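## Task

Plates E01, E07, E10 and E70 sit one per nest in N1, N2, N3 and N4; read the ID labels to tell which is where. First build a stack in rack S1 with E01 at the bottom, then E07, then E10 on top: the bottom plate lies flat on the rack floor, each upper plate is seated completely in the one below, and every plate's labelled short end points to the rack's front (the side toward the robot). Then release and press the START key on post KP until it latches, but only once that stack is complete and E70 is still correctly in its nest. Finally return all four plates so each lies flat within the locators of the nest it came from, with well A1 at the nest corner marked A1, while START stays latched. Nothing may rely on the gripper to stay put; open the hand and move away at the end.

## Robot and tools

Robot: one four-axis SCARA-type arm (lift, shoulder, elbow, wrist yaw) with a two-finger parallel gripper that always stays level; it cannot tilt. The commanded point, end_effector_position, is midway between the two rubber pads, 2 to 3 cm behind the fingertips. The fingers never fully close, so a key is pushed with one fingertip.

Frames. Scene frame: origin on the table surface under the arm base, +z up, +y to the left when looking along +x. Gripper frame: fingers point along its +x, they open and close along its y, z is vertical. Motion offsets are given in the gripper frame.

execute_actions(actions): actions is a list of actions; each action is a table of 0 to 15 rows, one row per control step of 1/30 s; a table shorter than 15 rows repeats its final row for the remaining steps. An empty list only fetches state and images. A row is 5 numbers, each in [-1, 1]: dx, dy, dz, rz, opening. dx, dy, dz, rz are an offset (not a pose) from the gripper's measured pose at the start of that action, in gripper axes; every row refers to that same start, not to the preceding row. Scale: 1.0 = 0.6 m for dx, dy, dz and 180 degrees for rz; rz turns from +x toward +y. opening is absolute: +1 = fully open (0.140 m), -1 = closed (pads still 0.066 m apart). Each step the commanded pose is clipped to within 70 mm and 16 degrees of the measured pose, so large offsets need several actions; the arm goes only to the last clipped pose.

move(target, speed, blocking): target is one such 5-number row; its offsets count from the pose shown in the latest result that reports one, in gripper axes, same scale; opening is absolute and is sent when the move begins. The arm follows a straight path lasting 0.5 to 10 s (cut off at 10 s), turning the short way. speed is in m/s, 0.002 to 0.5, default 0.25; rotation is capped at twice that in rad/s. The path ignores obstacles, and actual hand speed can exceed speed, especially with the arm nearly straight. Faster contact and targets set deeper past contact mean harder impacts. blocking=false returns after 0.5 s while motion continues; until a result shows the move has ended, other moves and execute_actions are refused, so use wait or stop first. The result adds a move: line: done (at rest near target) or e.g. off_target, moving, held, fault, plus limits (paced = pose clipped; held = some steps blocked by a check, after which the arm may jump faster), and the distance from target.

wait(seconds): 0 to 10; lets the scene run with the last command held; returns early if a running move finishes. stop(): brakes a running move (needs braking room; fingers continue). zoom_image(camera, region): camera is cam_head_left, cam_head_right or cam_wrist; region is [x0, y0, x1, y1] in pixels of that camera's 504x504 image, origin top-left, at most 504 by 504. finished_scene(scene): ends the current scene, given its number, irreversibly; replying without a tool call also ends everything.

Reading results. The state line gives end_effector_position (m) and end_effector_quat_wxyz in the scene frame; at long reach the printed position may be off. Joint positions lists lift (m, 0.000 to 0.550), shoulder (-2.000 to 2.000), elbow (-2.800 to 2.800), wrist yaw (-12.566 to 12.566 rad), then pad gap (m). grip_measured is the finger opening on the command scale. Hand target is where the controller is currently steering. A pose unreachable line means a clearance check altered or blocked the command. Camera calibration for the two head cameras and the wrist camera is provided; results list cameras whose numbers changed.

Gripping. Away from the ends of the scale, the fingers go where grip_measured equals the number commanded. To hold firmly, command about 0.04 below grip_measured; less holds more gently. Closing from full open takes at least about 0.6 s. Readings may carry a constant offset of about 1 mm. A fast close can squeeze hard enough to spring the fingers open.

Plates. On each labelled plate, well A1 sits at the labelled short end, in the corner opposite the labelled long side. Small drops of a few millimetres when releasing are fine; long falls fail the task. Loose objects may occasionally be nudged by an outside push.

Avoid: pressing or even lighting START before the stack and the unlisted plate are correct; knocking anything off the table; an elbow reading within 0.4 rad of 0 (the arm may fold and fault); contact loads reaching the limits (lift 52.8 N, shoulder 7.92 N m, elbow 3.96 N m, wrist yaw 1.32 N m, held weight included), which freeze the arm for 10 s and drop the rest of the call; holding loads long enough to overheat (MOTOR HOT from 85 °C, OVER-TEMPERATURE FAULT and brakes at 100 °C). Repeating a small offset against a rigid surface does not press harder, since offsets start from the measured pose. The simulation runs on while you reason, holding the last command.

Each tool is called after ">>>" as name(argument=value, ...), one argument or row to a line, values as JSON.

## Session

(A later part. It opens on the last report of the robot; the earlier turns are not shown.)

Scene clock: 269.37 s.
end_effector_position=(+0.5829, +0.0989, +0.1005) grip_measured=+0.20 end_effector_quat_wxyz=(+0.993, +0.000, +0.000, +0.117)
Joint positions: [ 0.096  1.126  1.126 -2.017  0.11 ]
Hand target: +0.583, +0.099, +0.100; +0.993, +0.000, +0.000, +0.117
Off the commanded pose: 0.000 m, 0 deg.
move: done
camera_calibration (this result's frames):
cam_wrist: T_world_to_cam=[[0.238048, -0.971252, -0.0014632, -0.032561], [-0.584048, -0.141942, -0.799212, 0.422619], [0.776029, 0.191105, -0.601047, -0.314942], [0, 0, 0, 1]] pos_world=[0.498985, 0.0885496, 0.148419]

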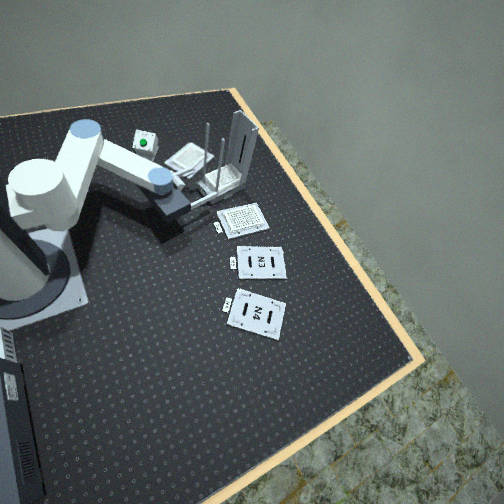

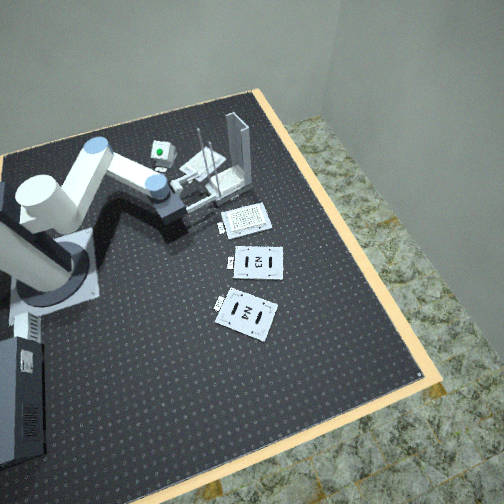

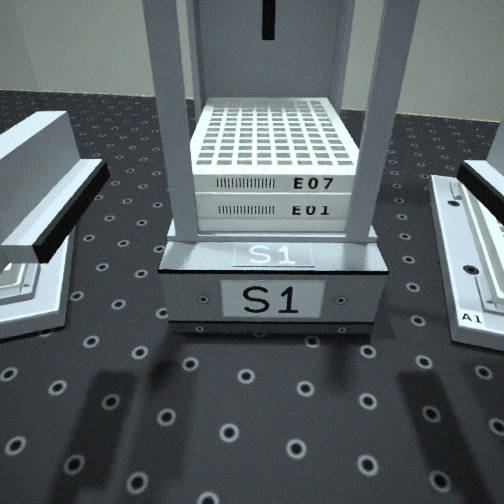

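>>> move(
  target=[-0.0388, -0.2167, 0, -0.0992, 0.2],
  speed=0.3,
)

>>> move(
  target=[0.1667, 0, -0.0008, 0, 0.2],
  speed=0.25,
)

Scene clock: 281.00 s.
end_effector_position=(+0.5905, -0.0331, +0.1005) grip_measured=+0.20 end_effector_quat_wxyz=(+0.999, +0.000, +0.000, -0.039)
Joint positions: [ 0.096  0.811  1.113 -2.001  0.11 ]
Hand target: +0.591, -0.033, +0.101; +0.999, +0.000, +0.000, -0.038
Off the commanded pose: 0.000 m, 0 deg.
move: done
camera_calibration (this result's frames):
cam_wrist: T_world_to_cam=[[-0.0715675, -0.997435, -0.0014632, 0.0194518], [-0.599423, 0.044182, -0.799212, 0.42358], [0.797227, -0.0563206, -0.601047, -0.316347], [0, 0, 0, 1]] pos_world=[0.507496, -0.0171296, 0.148419]

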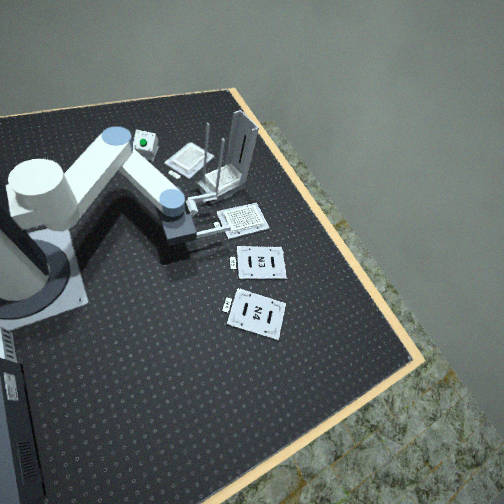

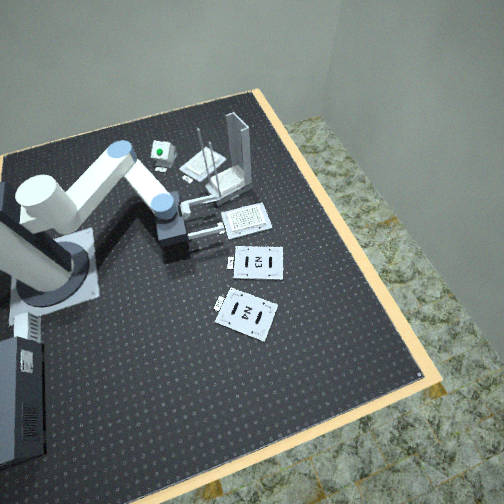

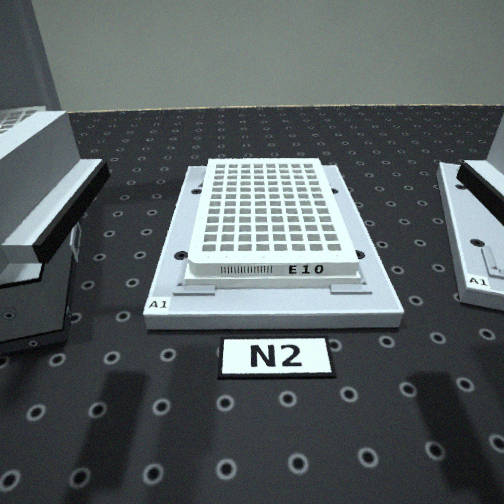

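Scene clock: 281.83 s.
end_effector_position=(+0.6903, -0.0407, +0.1001) grip_measured=+0.20 end_effector_quat_wxyz=(+0.999, +0.000, +0.000, -0.038)
Joint positions: [ 0.095  0.61   1.616 -2.303  0.11 ]
Hand target: +0.690, -0.041, +0.100; +0.999, +0.000, +0.000, -0.039
Off the commanded pose: 0.000 m, 0 deg.
move: done
camera_calibration (this result's frames):
cam_wrist: T_world_to_cam=[[-0.0712698, -0.997456, -0.0014632, 0.0187527], [-0.599436, 0.044003, -0.799212, 0.483396], [0.797243, -0.0560826, -0.601047, -0.396588], [0, 0, 0, 1]] pos_world=[0.607279, -0.0248075, 0.147996]

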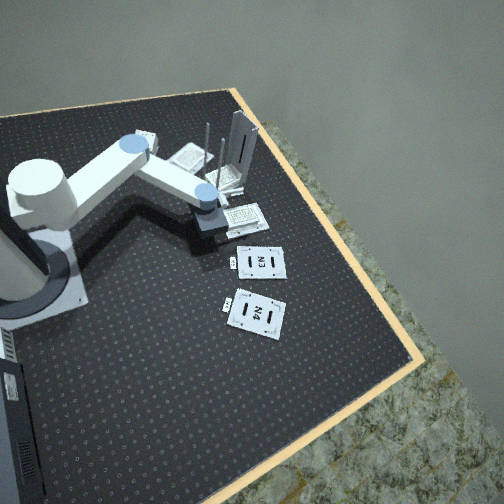

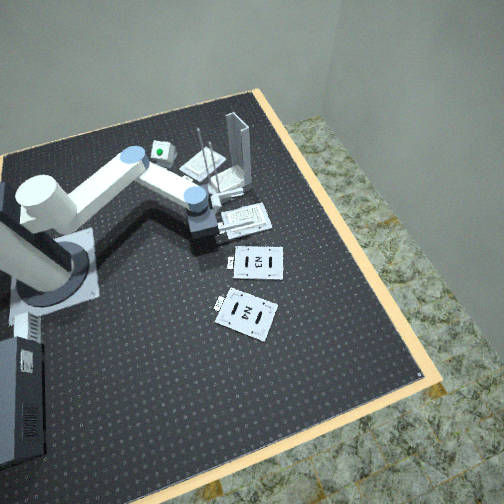

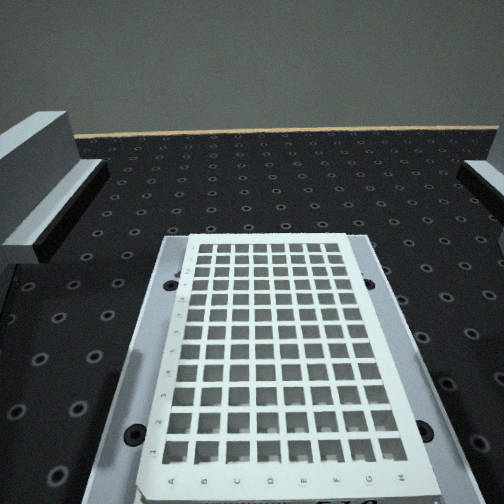

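>>> move(
  target=[-0.0015, 0.001, -0.1103, 0.0044, -0.1],
  speed=0.15,
)

>>> execute_actions(
  actions=[
    [[0,0,0,0,-0.3],[0,0,0,0,-0.4],[0,0,0,0,-0.45],[0,0,0,0,-0.47],[0,0,0,0,-0.49],[0,0,0,0,-0.5],[0,0,0,0,-0.51],[0,0,0,0,-0.52],[0,0,0,0,-0.53],[0,0,0,0,-0.54],[0,0,0,0,-0.55],[0,0,0,0,-0.56],[0,0,0,0,-0.57],[0,0,0,0,-0.59],[0,0,0,0,-0.61]],
    [[0,0,0,0,-0.61]],
  ],
)

Scene clock: 291.07 s.
end_effector_position=(+0.6895, -0.0400, +0.0339) grip_measured=-0.10 end_effector_quat_wxyz=(+1.000, +0.000, +0.000, -0.031)
Joint positions: [ 0.029  0.609  1.611 -2.283  0.099]
Hand target: +0.689, -0.040, +0.034; +1.000, +0.000, +0.000, -0.031
Off the commanded pose: 0.000 m, 0 deg.
move: done
camera_calibration (this result's frames):
cam_wrist: T_world_to_cam=[[-0.0574604, -0.998347, -0.0014632, 0.00978383], [-0.599987, 0.035704, -0.799212, 0.429986], [0.797943, -0.0450452, -0.601047, -0.435753], [0, 0, 0, 1]] pos_world=[0.606254, -0.0252131, 0.0817566]

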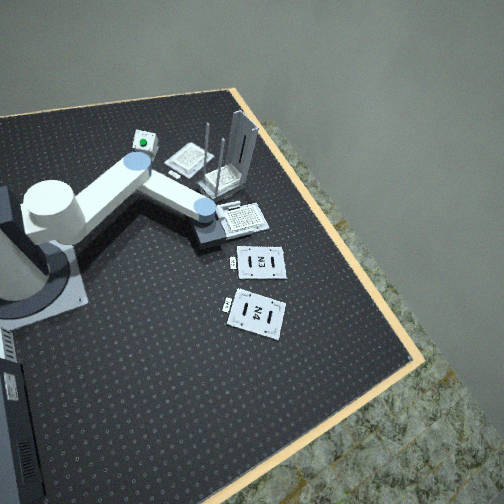

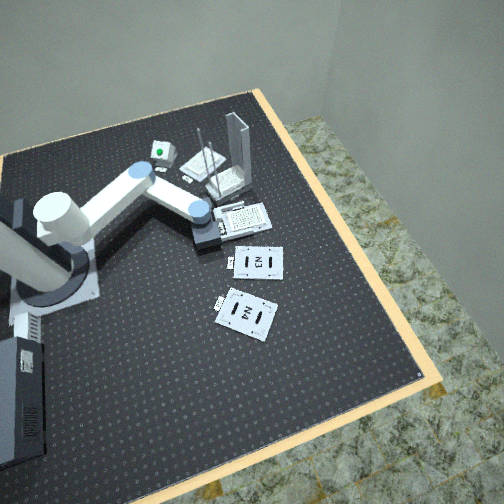

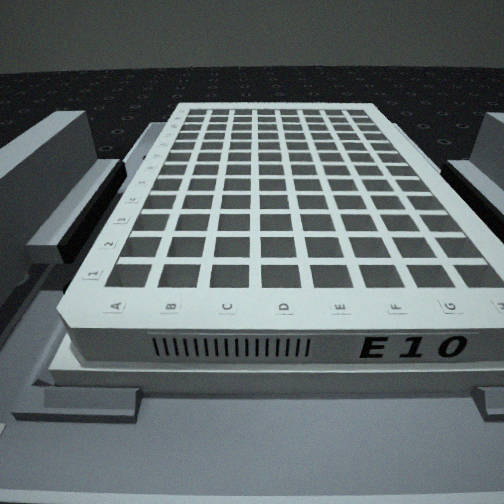

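Scene clock: 292.07 s.
end_effector_position=(+0.6895, -0.0400, +0.0339) grip_measured=-0.56 end_effector_quat_wxyz=(+1.000, +0.000, +0.000, -0.031)
Joint positions: [ 0.029  0.609  1.611 -2.283  0.082]
Hand target: +0.689, -0.040, +0.034; +1.000, +0.000, +0.000, -0.031
Off the commanded pose: 0.000 m, 0 deg.
camera_calibration (this result's frames):
cam_wrist: T_world_to_cam=[[-0.0574423, -0.998348, -0.0014632, 0.00977605], [-0.599988, 0.0356931, -0.799212, 0.429986], [0.797944, -0.0450307, -0.601047, -0.435753], [0, 0, 0, 1]] pos_world=[0.606254, -0.0252099, 0.0817568]

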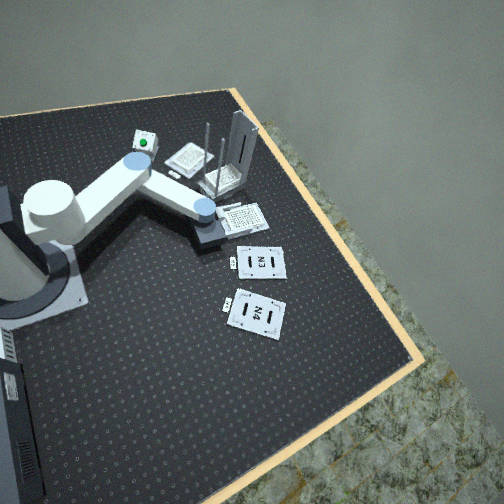

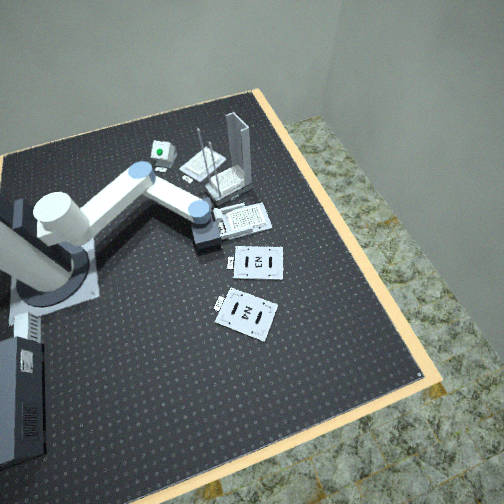

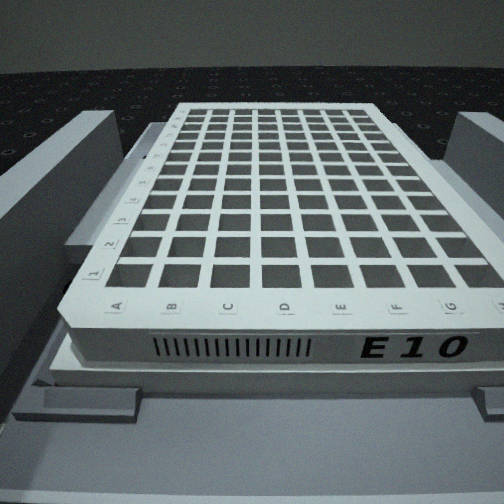

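>>> move(
  target=[0, 0, 0.502, 0, -0.61],
  speed=0.35,
)

>>> move(
  target=[-0.0243, 0.2712, 0, 0.0946, -0.61],
  speed=0.3,
)

Scene clock: 296.23 s.
end_effector_position=(+0.6895, -0.0400, +0.3351) grip_measured=-0.56 end_effector_quat_wxyz=(+1.000, +0.000, +0.000, -0.031)
Joint positions: [ 0.33   0.609  1.611 -2.283  0.082]
Hand target: +0.689, -0.040, +0.335; +1.000, +0.000, +0.000, -0.031
Off the commanded pose: 0.000 m, 0 deg.
move: done
camera_calibration (this result's frames):
cam_wrist: T_world_to_cam=[[-0.0573979, -0.99835, -0.0014632, 0.0101956], [-0.59999, 0.0356664, -0.799212, 0.670753], [0.797946, -0.0449952, -0.601047, -0.254697], [0, 0, 0, 1]] pos_world=[0.606265, -0.0252047, 0.383003]

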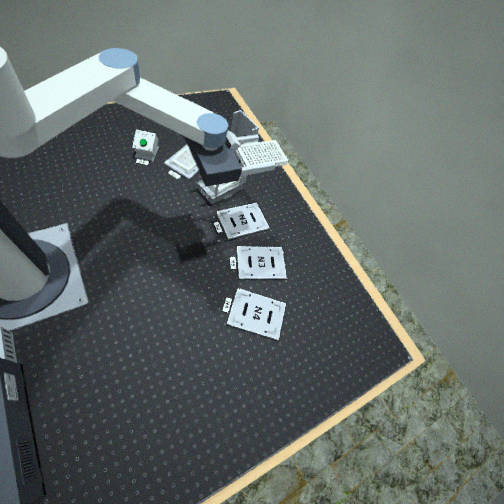

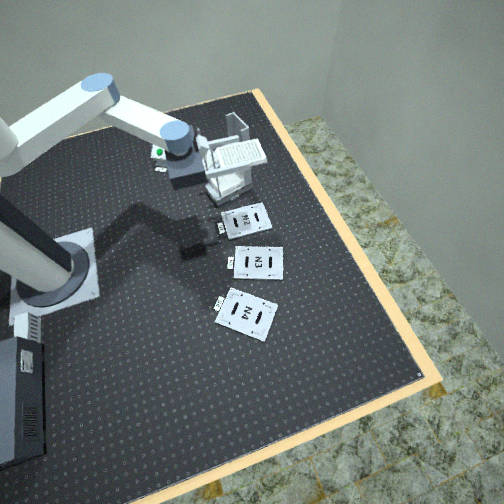

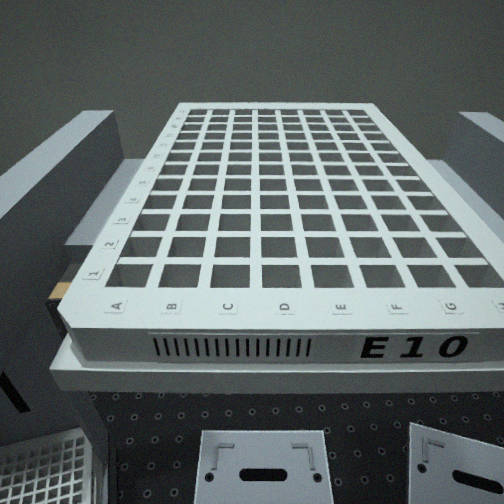

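Scene clock: 297.20 s.
end_effector_position=(+0.6851, +0.1235, +0.3351) grip_measured=-0.56 end_effector_quat_wxyz=(+0.993, +0.000, +0.000, +0.117)
Joint positions: [ 0.33   0.909  1.661 -2.335  0.082]
Hand target: +0.685, +0.123, +0.335; +0.993, +0.000, +0.000, +0.117
Off the commanded pose: 0.000 m, 0 deg.
move: done
camera_calibration (this result's frames):
cam_wrist: T_world_to_cam=[[0.238087, -0.971243, -0.0014632, -0.0326485], [-0.584042, -0.141966, -0.799212, 0.673293], [0.776021, 0.191137, -0.601047, -0.257971], [0, 0, 0, 1]] pos_world=[0.601196, 0.113183, 0.383003]

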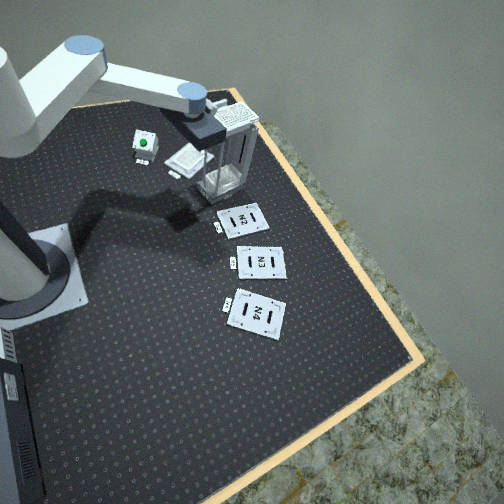

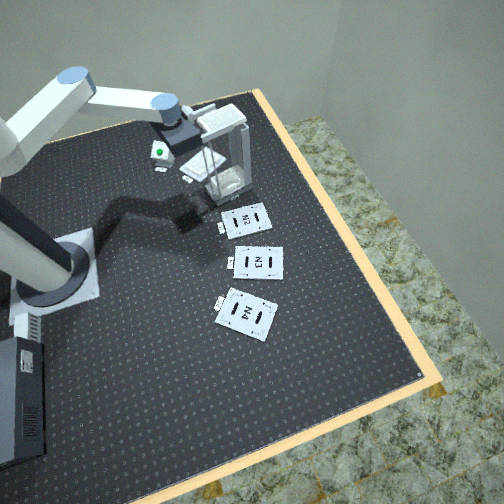

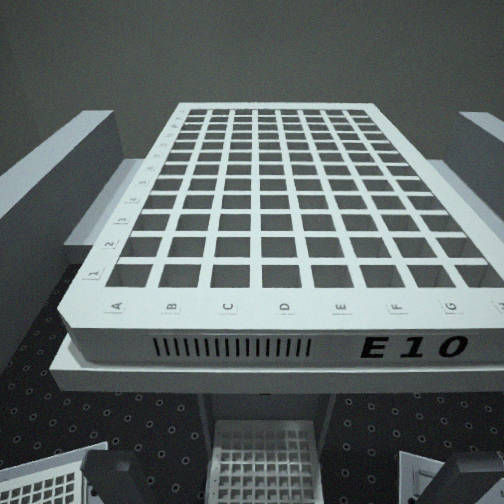

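>>> move(
  target=[0, 0, -0.4018, 0, -0.61],
  speed=0.18,
)

>>> move(
  target=[0, 0, -0.0087, 0, -0.61],
  speed=0.01,
)

Scene clock: 303.07 s.
end_effector_position=(+0.6851, +0.1235, +0.0940) grip_measured=-0.56 end_effector_quat_wxyz=(+0.993, +0.000, +0.000, +0.117)
Joint positions: [ 0.089  0.909  1.661 -2.335  0.082]
Hand target: +0.685, +0.124, +0.094; +0.993, +0.000, +0.000, +0.117
Off the commanded pose: 0.000 m, 0 deg.
move: done
camera_calibration (this result's frames):
cam_wrist: T_world_to_cam=[[0.238012, -0.971261, -0.0014632, -0.0329765], [-0.584053, -0.141921, -0.799212, 0.480558], [0.776036, 0.191077, -0.601047, -0.402911], [0, 0, 0, 1]] pos_world=[0.601193, 0.113159, 0.141851]

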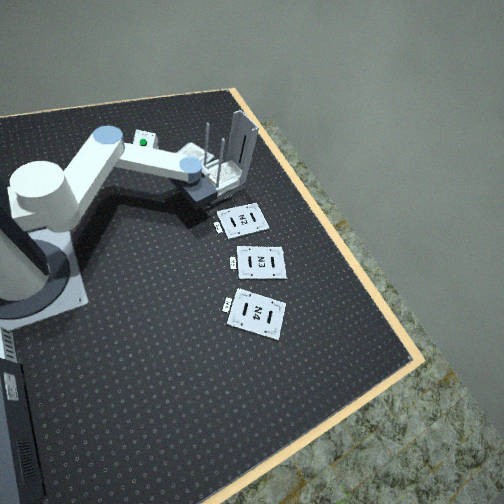

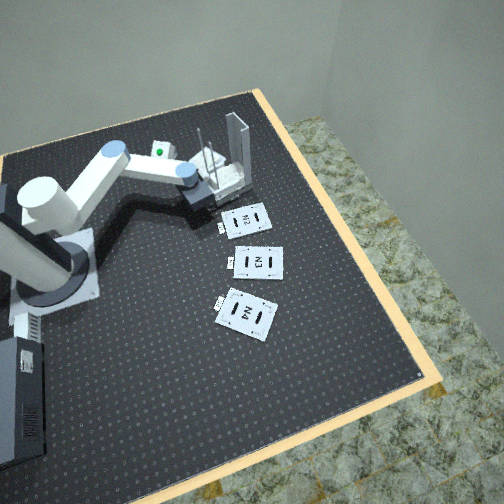

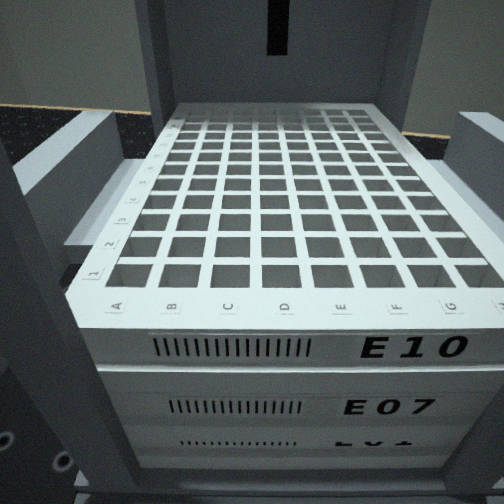

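Scene clock: 303.80 s.
end_effector_position=(+0.6851, +0.1235, +0.0894) grip_measured=-0.56 end_effector_quat_wxyz=(+0.993, +0.000, +0.000, +0.117)
Joint positions: [ 0.084  0.909  1.661 -2.335  0.082]
Hand target: +0.685, +0.123, +0.089; +0.993, +0.000, +0.000, +0.117
Off the commanded pose: 0.001 m, 0 deg.
move: done
camera_calibration (this result's frames):
cam_wrist: T_world_to_cam=[[0.238044, -0.971253, -0.0014632, -0.0330051], [-0.584049, -0.14194, -0.799212, 0.476867], [0.77603, 0.191102, -0.601047, -0.40566], [0, 0, 0, 1]] pos_world=[0.601174, 0.113153, 0.137249]

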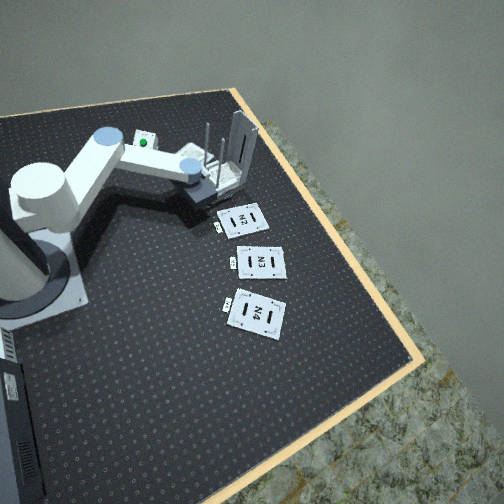

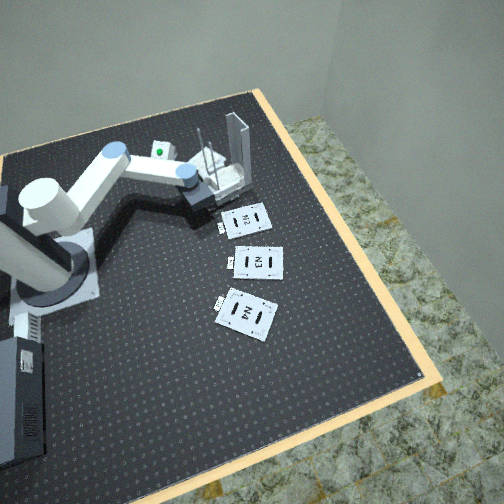

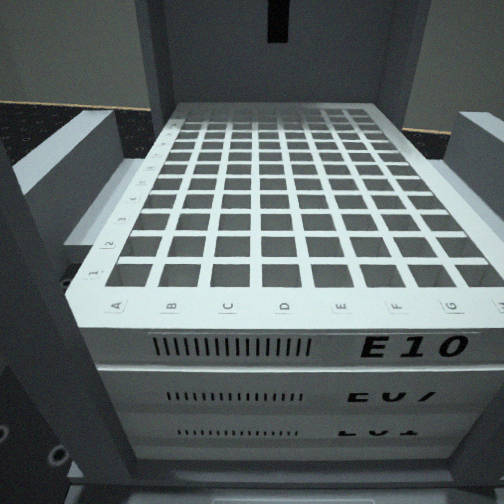

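>>> execute_actions(
  actions=[
    [[0,0,0,0,0.2]],
  ],
)

>>> move(
  target=[-0.2, 0, 0.06, 0, 0.2],
  speed=0.25,
)

Scene clock: 307.27 s.
end_effector_position=(+0.6851, +0.1235, +0.0894) grip_measured=+0.20 end_effector_quat_wxyz=(+0.993, +0.000, +0.000, +0.117)
Joint positions: [ 0.084  0.909  1.661 -2.335  0.11 ]
Hand target: +0.685, +0.123, +0.089; +0.993, +0.000, +0.000, +0.117
Off the commanded pose: 0.000 m, 0 deg.
camera_calibration (this result's frames):
cam_wrist: T_world_to_cam=[[0.238054, -0.971251, -0.0014632, -0.03301], [-0.584047, -0.141946, -0.799212, 0.476914], [0.776028, 0.19111, -0.601047, -0.405626], [0, 0, 0, 1]] pos_world=[0.601175, 0.113154, 0.137307]

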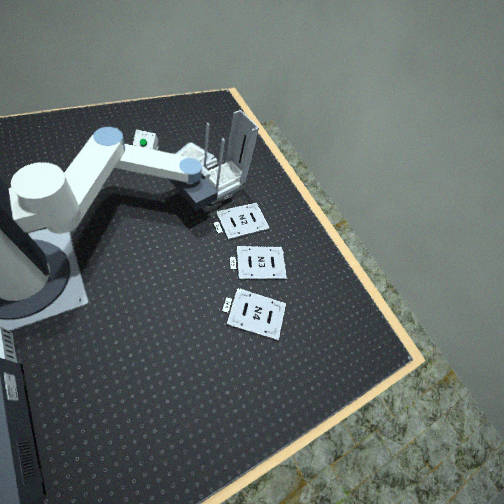

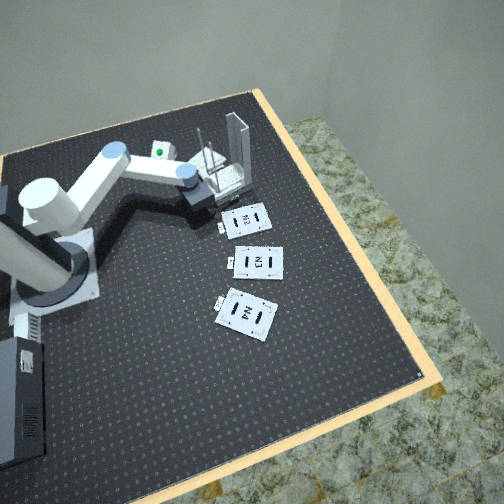

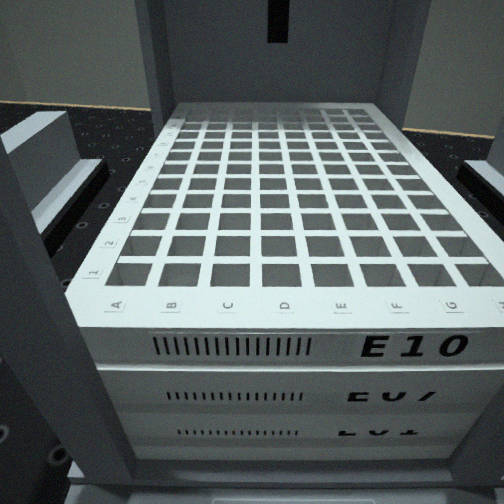

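Scene clock: 308.17 s.
end_effector_position=(+0.5683, +0.0955, +0.1255) grip_measured=+0.20 end_effector_quat_wxyz=(+0.993, +0.000, +0.000, +0.117)
Joint positions: [ 0.12   1.151  1.058 -1.974  0.11 ]
Hand target: +0.568, +0.095, +0.125; +0.993, +0.000, +0.000, +0.117
Off the commanded pose: 0.000 m, 0 deg.
move: done
camera_calibration (this result's frames):
cam_wrist: T_world_to_cam=[[0.237732, -0.97133, -0.0014632, -0.0321904], [-0.584094, -0.141753, -0.799212, 0.433566], [0.776091, 0.190853, -0.601047, -0.287994], [0, 0, 0, 1]] pos_world=[0.484406, 0.0851562, 0.173366]

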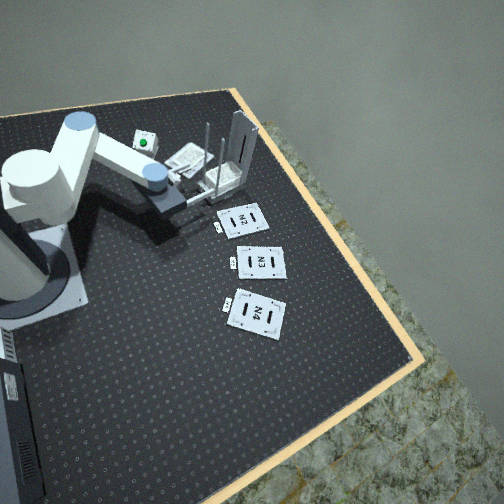

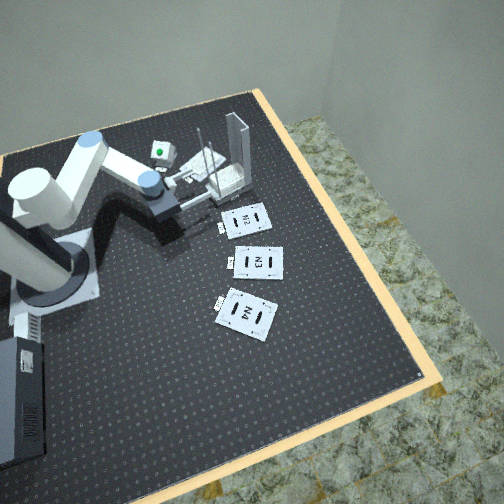

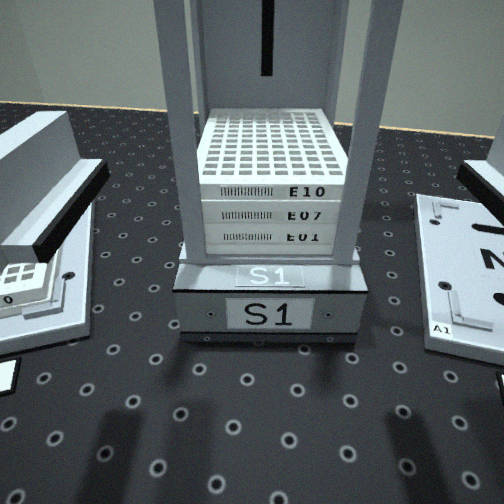

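>>> move(
  target=[-0.1623, 0.2762, 0.058, 0.1586, 1],
  speed=0.3,
)

Scene clock: 314.27 s.
end_effector_position=(+0.4350, +0.2340, +0.1603) grip_measured=+1.00 end_effector_quat_wxyz=(+0.933, +0.000, +0.000, +0.359)
Joint positions: [ 0.155  1.719  0.817 -1.802  0.14 ]
Hand target: +0.435, +0.234, +0.160; +0.934, +0.000, +0.000, +0.358
Off the commanded pose: 0.000 m, 0 deg.
move: done
camera_calibration (this result's frames):
cam_wrist: T_world_to_cam=[[0.673532, -0.739157, -0.0014632, -0.109753], [-0.445057, -0.403961, -0.799212, 0.404034], [0.590152, 0.538946, -0.601047, -0.190611], [0, 0, 0, 1]] pos_world=[0.36623, 0.184819, 0.208182]

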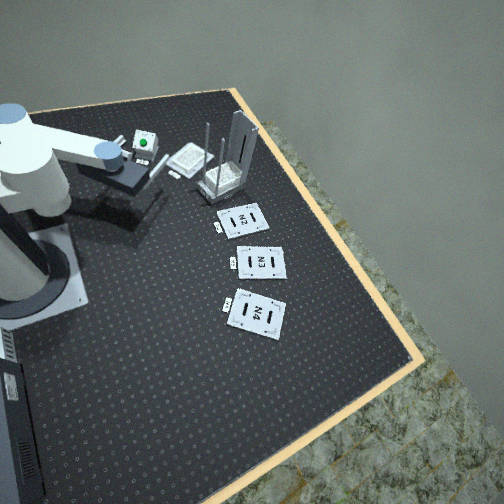

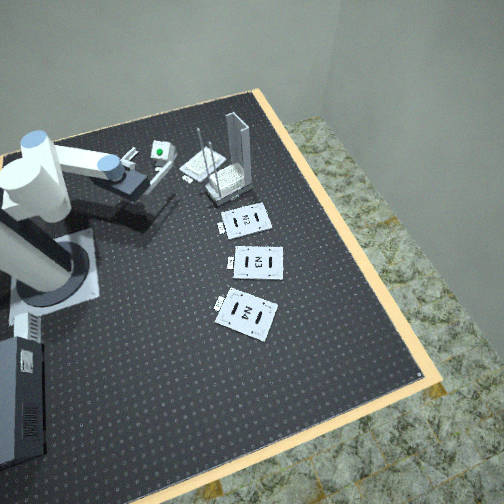

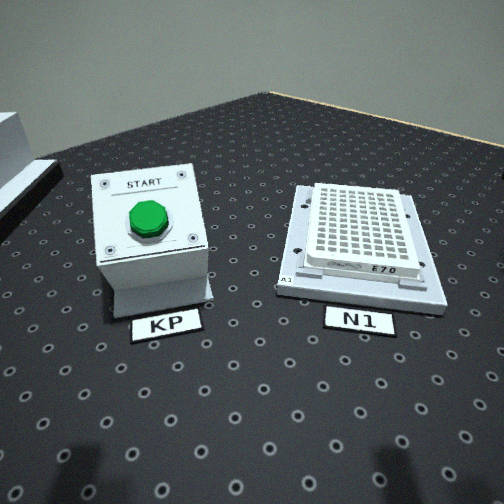

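>>> zoom_image(
  camera="cam_wrist",
  region=[260, 170, 460, 340],
)

>>> zoom_image(
  camera="cam_wrist",
  region=[70, 150, 240, 350],
)

Region (260, 170, 460, 340) of cam_wrist's 504x504 image, scaled by 2.520, with more detail than that image has; it fills the top 428 rows of this view, and the rest is white.

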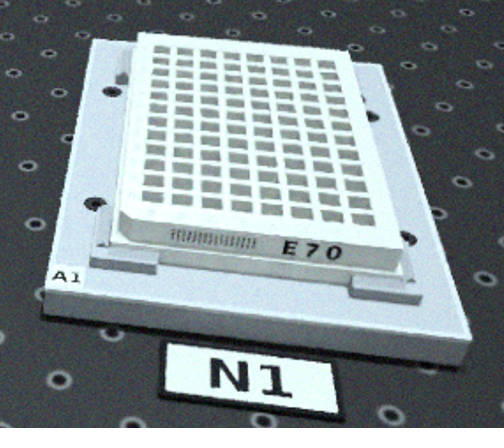

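Region (70, 150, 240, 350) of cam_wrist's 504x504 image, scaled by 2.520, with more detail than that image has; it fills the left 428 columns of this view, and the rest is white.

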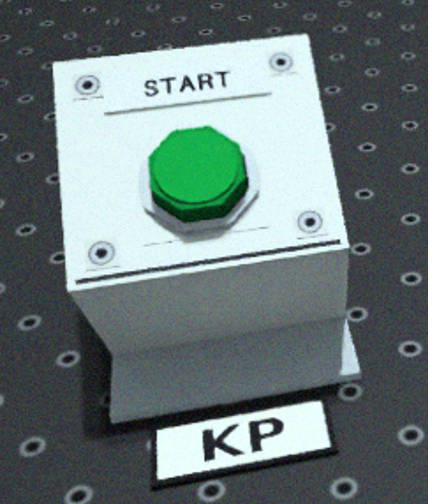

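>>> move(
  target=[0.1608, 0.0523, -0.0672, 0.0753, -1],
  speed=0.2,
)

Scene clock: 334.00 s.
end_effector_position=(+0.4856, +0.3220, +0.1199) grip_measured=-0.99 end_effector_quat_wxyz=(+0.885, +0.000, +0.000, +0.466)
Joint positions: [ 0.115  1.56   1.27  -1.86   0.066]
Hand target: +0.486, +0.322, +0.120; +0.885, +0.000, +0.000, +0.466
Off the commanded pose: 0.000 m, 0 deg.
move: done
camera_calibration (this result's frames):
cam_wrist: T_world_to_cam=[[0.828226, -0.560393, -0.0014632, -0.211552], [-0.337792, -0.497148, -0.799212, 0.407766], [0.447146, 0.662422, -0.601047, -0.262506], [0, 0, 0, 1]] pos_world=[0.430331, 0.258058, 0.167803]

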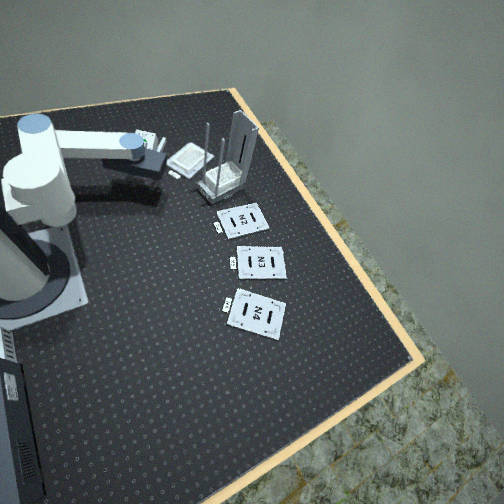

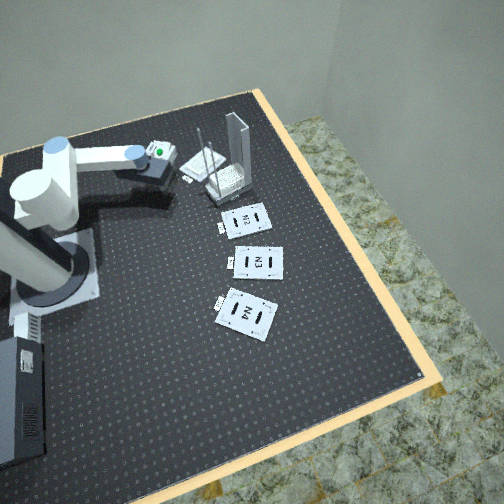

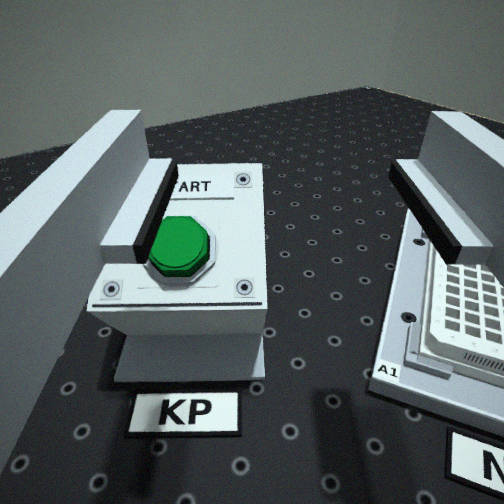

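>>> move(
  target=[0.024, -0.0017, -0.0523, 0, -1],
  speed=0.1,
)

Scene clock: 347.10 s.
end_effector_position=(+0.4945, +0.3334, +0.0885) grip_measured=-0.99 end_effector_quat_wxyz=(+0.884, +0.000, +0.000, +0.467)
Joint positions: [ 0.083  1.54   1.34  -1.909  0.066]
Hand target: +0.495, +0.333, +0.089; +0.885, +0.000, +0.000, +0.466
Off the commanded pose: 0.000 m, 0 deg.
move: done
camera_calibration (this result's frames):
cam_wrist: T_world_to_cam=[[0.828477, -0.560021, -0.0014632, -0.212833], [-0.337569, -0.4973, -0.799212, 0.391245], [0.446848, 0.662623, -0.601047, -0.292843], [0, 0, 0, 1]] pos_world=[0.439256, 0.269419, 0.136364]

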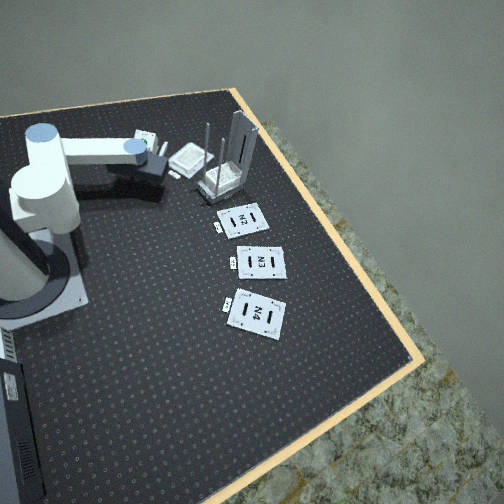

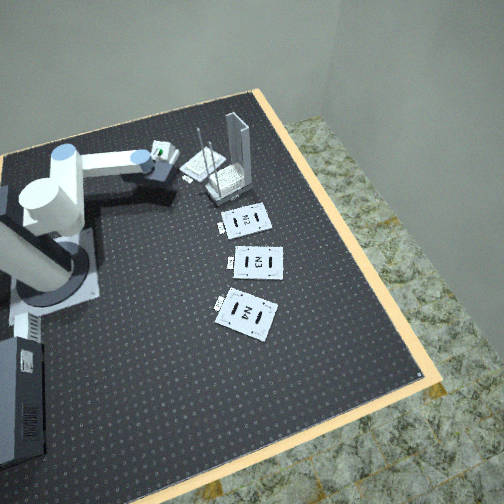

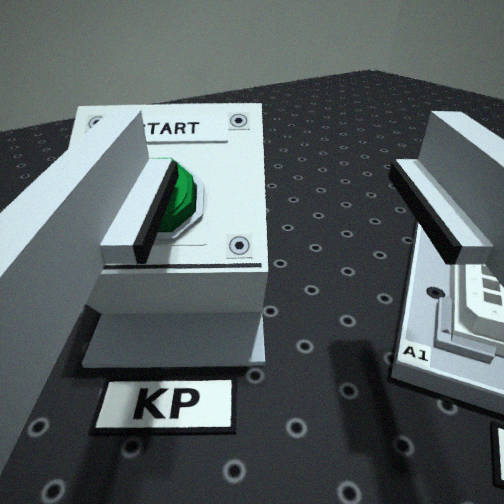

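>>> zoom_image(
  camera="cam_head_left",
  region=[150, 130, 270, 220],
)

Region (150, 130, 270, 220) of cam_head_left's 504x504 image, scaled by 4.200, with more detail than that image has; it fills the top 378 rows of this view, and the rest is white.

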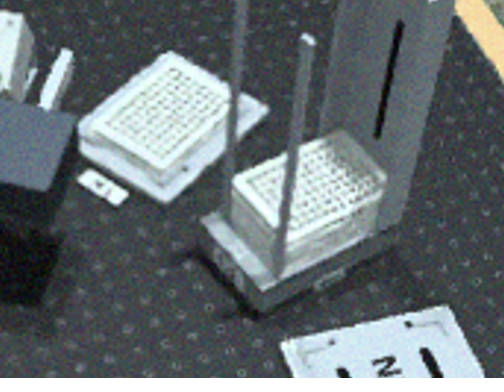

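>>> move(
  target=[0.0117, 0, -0.0202, 0, -1],
  speed=0.02,
)

Scene clock: 363.03 s.
end_effector_position=(+0.4969, +0.3369, +0.0808) grip_measured=-0.99 end_effector_quat_wxyz=(+0.884, +0.000, +0.000, +0.468)
Joint positions: [ 0.076  1.533  1.361 -1.92   0.066]
Hand target: +0.497, +0.337, +0.080; +0.884, +0.000, +0.000, +0.468
Off the commanded pose: 0.005 m, 0 deg.
TORQUE FAULT: the external load on joint 1 (lift) reached its load limit, and the arm stopped for 10 seconds. That time counts as 20 of the actions that you can send in this scene. The arm's remaining commands of this call were not run. The arm holds where it stopped, with its grip as last carried out, and accepts commands again: back off and push less far. The arm stops again, at the same cost, whenever a joint's load reaches its limit.
move: fault
camera_calibration (this result's frames):
cam_wrist: T_world_to_cam=[[0.83054, -0.556958, -0.0014632, -0.214883], [-0.33573, -0.498543, -0.799212, 0.387172], [0.444398, 0.664269, -0.601047, -0.300149], [0, 0, 0, 1]] pos_world=[0.441839, 0.272721, 0.128715]

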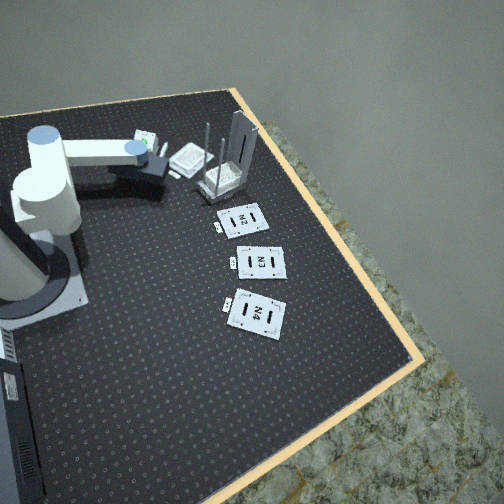

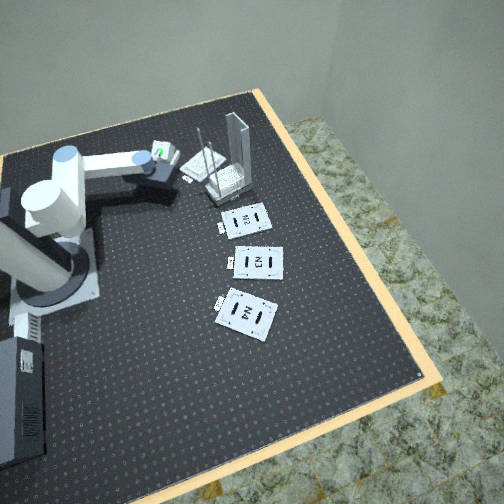

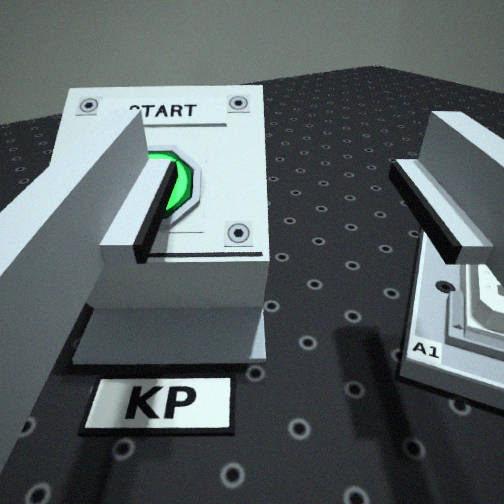

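>>> move(
  target=[-0.03, 0, 0.06, 0, -1],
  speed=0.1,
)

Scene clock: 365.33 s.
end_effector_position=(+0.4868, +0.3219, +0.1169) grip_measured=-0.99 end_effector_quat_wxyz=(+0.884, +0.000, +0.000, +0.468)
Joint positions: [ 0.112  1.554  1.275 -1.855  0.066]
Hand target: +0.487, +0.322, +0.117; +0.884, +0.000, +0.000, +0.468
Off the commanded pose: 0.000 m, 0 deg.
move: done
camera_calibration (this result's frames):
cam_wrist: T_world_to_cam=[[0.830228, -0.557423, -0.0014632, -0.214566], [-0.336009, -0.498355, -0.799212, 0.405223], [0.44477, 0.66402, -0.601047, -0.264157], [0, 0, 0, 1]] pos_world=[0.431786, 0.257747, 0.164774]

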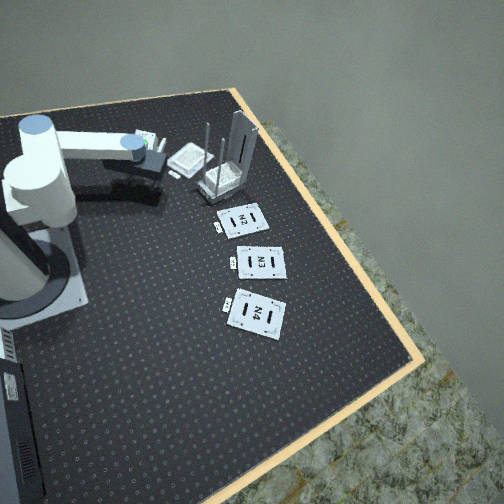

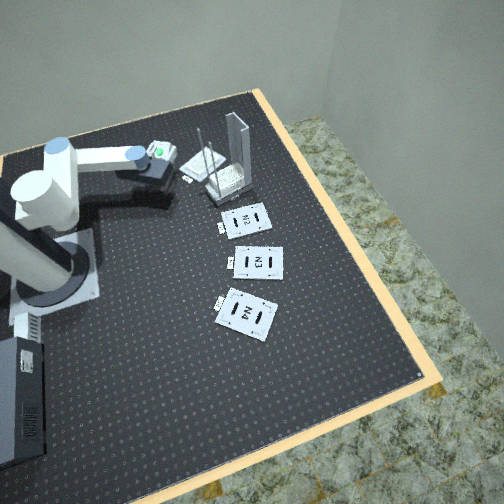

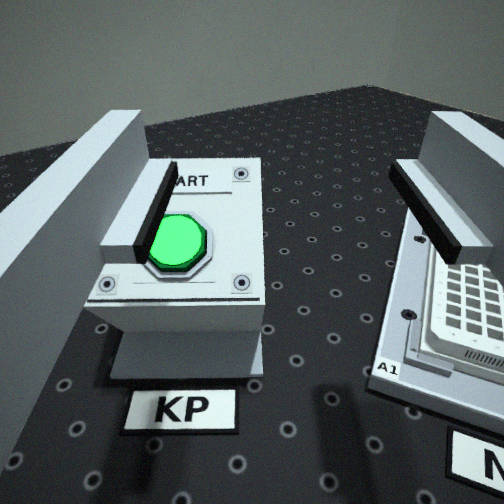

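>>> move(
  target=[-0.2177, -0.3412, -0.0458, -0.2354, 0.2],
  speed=0.3,
)

Scene clock: 371.63 s.
end_effector_position=(+0.5828, +0.0988, +0.0894) grip_measured=+0.20 end_effector_quat_wxyz=(+0.993, +0.000, +0.000, +0.117)
Joint positions: [ 0.084  1.126  1.126 -2.018  0.11 ]
Hand target: +0.583, +0.099, +0.089; +0.993, +0.000, +0.000, +0.117
Off the commanded pose: 0.000 m, 0 deg.
move: done
camera_calibration (this result's frames):
cam_wrist: T_world_to_cam=[[0.237333, -0.971427, -0.0014632, -0.0322233], [-0.584152, -0.141513, -0.799212, 0.413693], [0.77617, 0.190534, -0.601047, -0.321578], [0, 0, 0, 1]] pos_world=[0.498907, 0.0885118, 0.137298]

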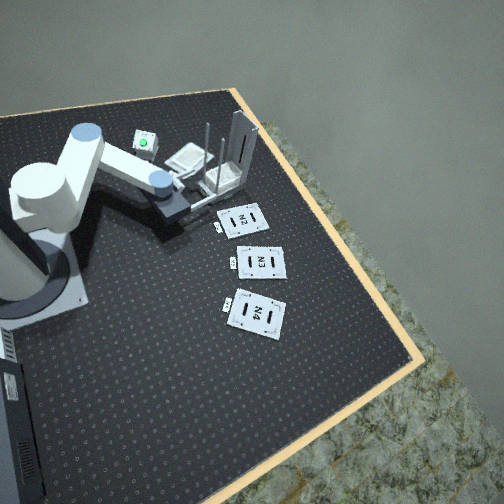

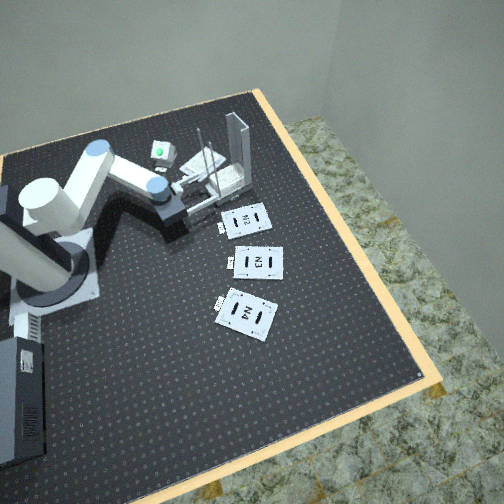

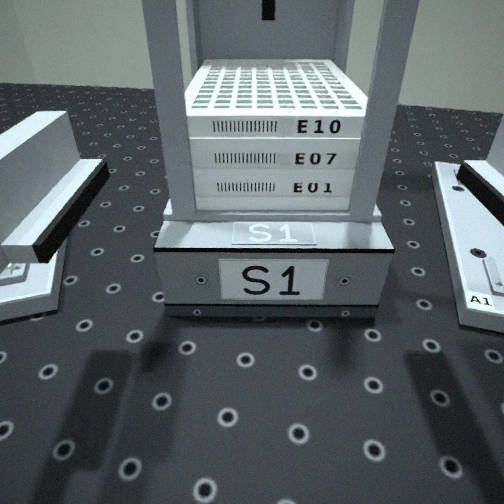

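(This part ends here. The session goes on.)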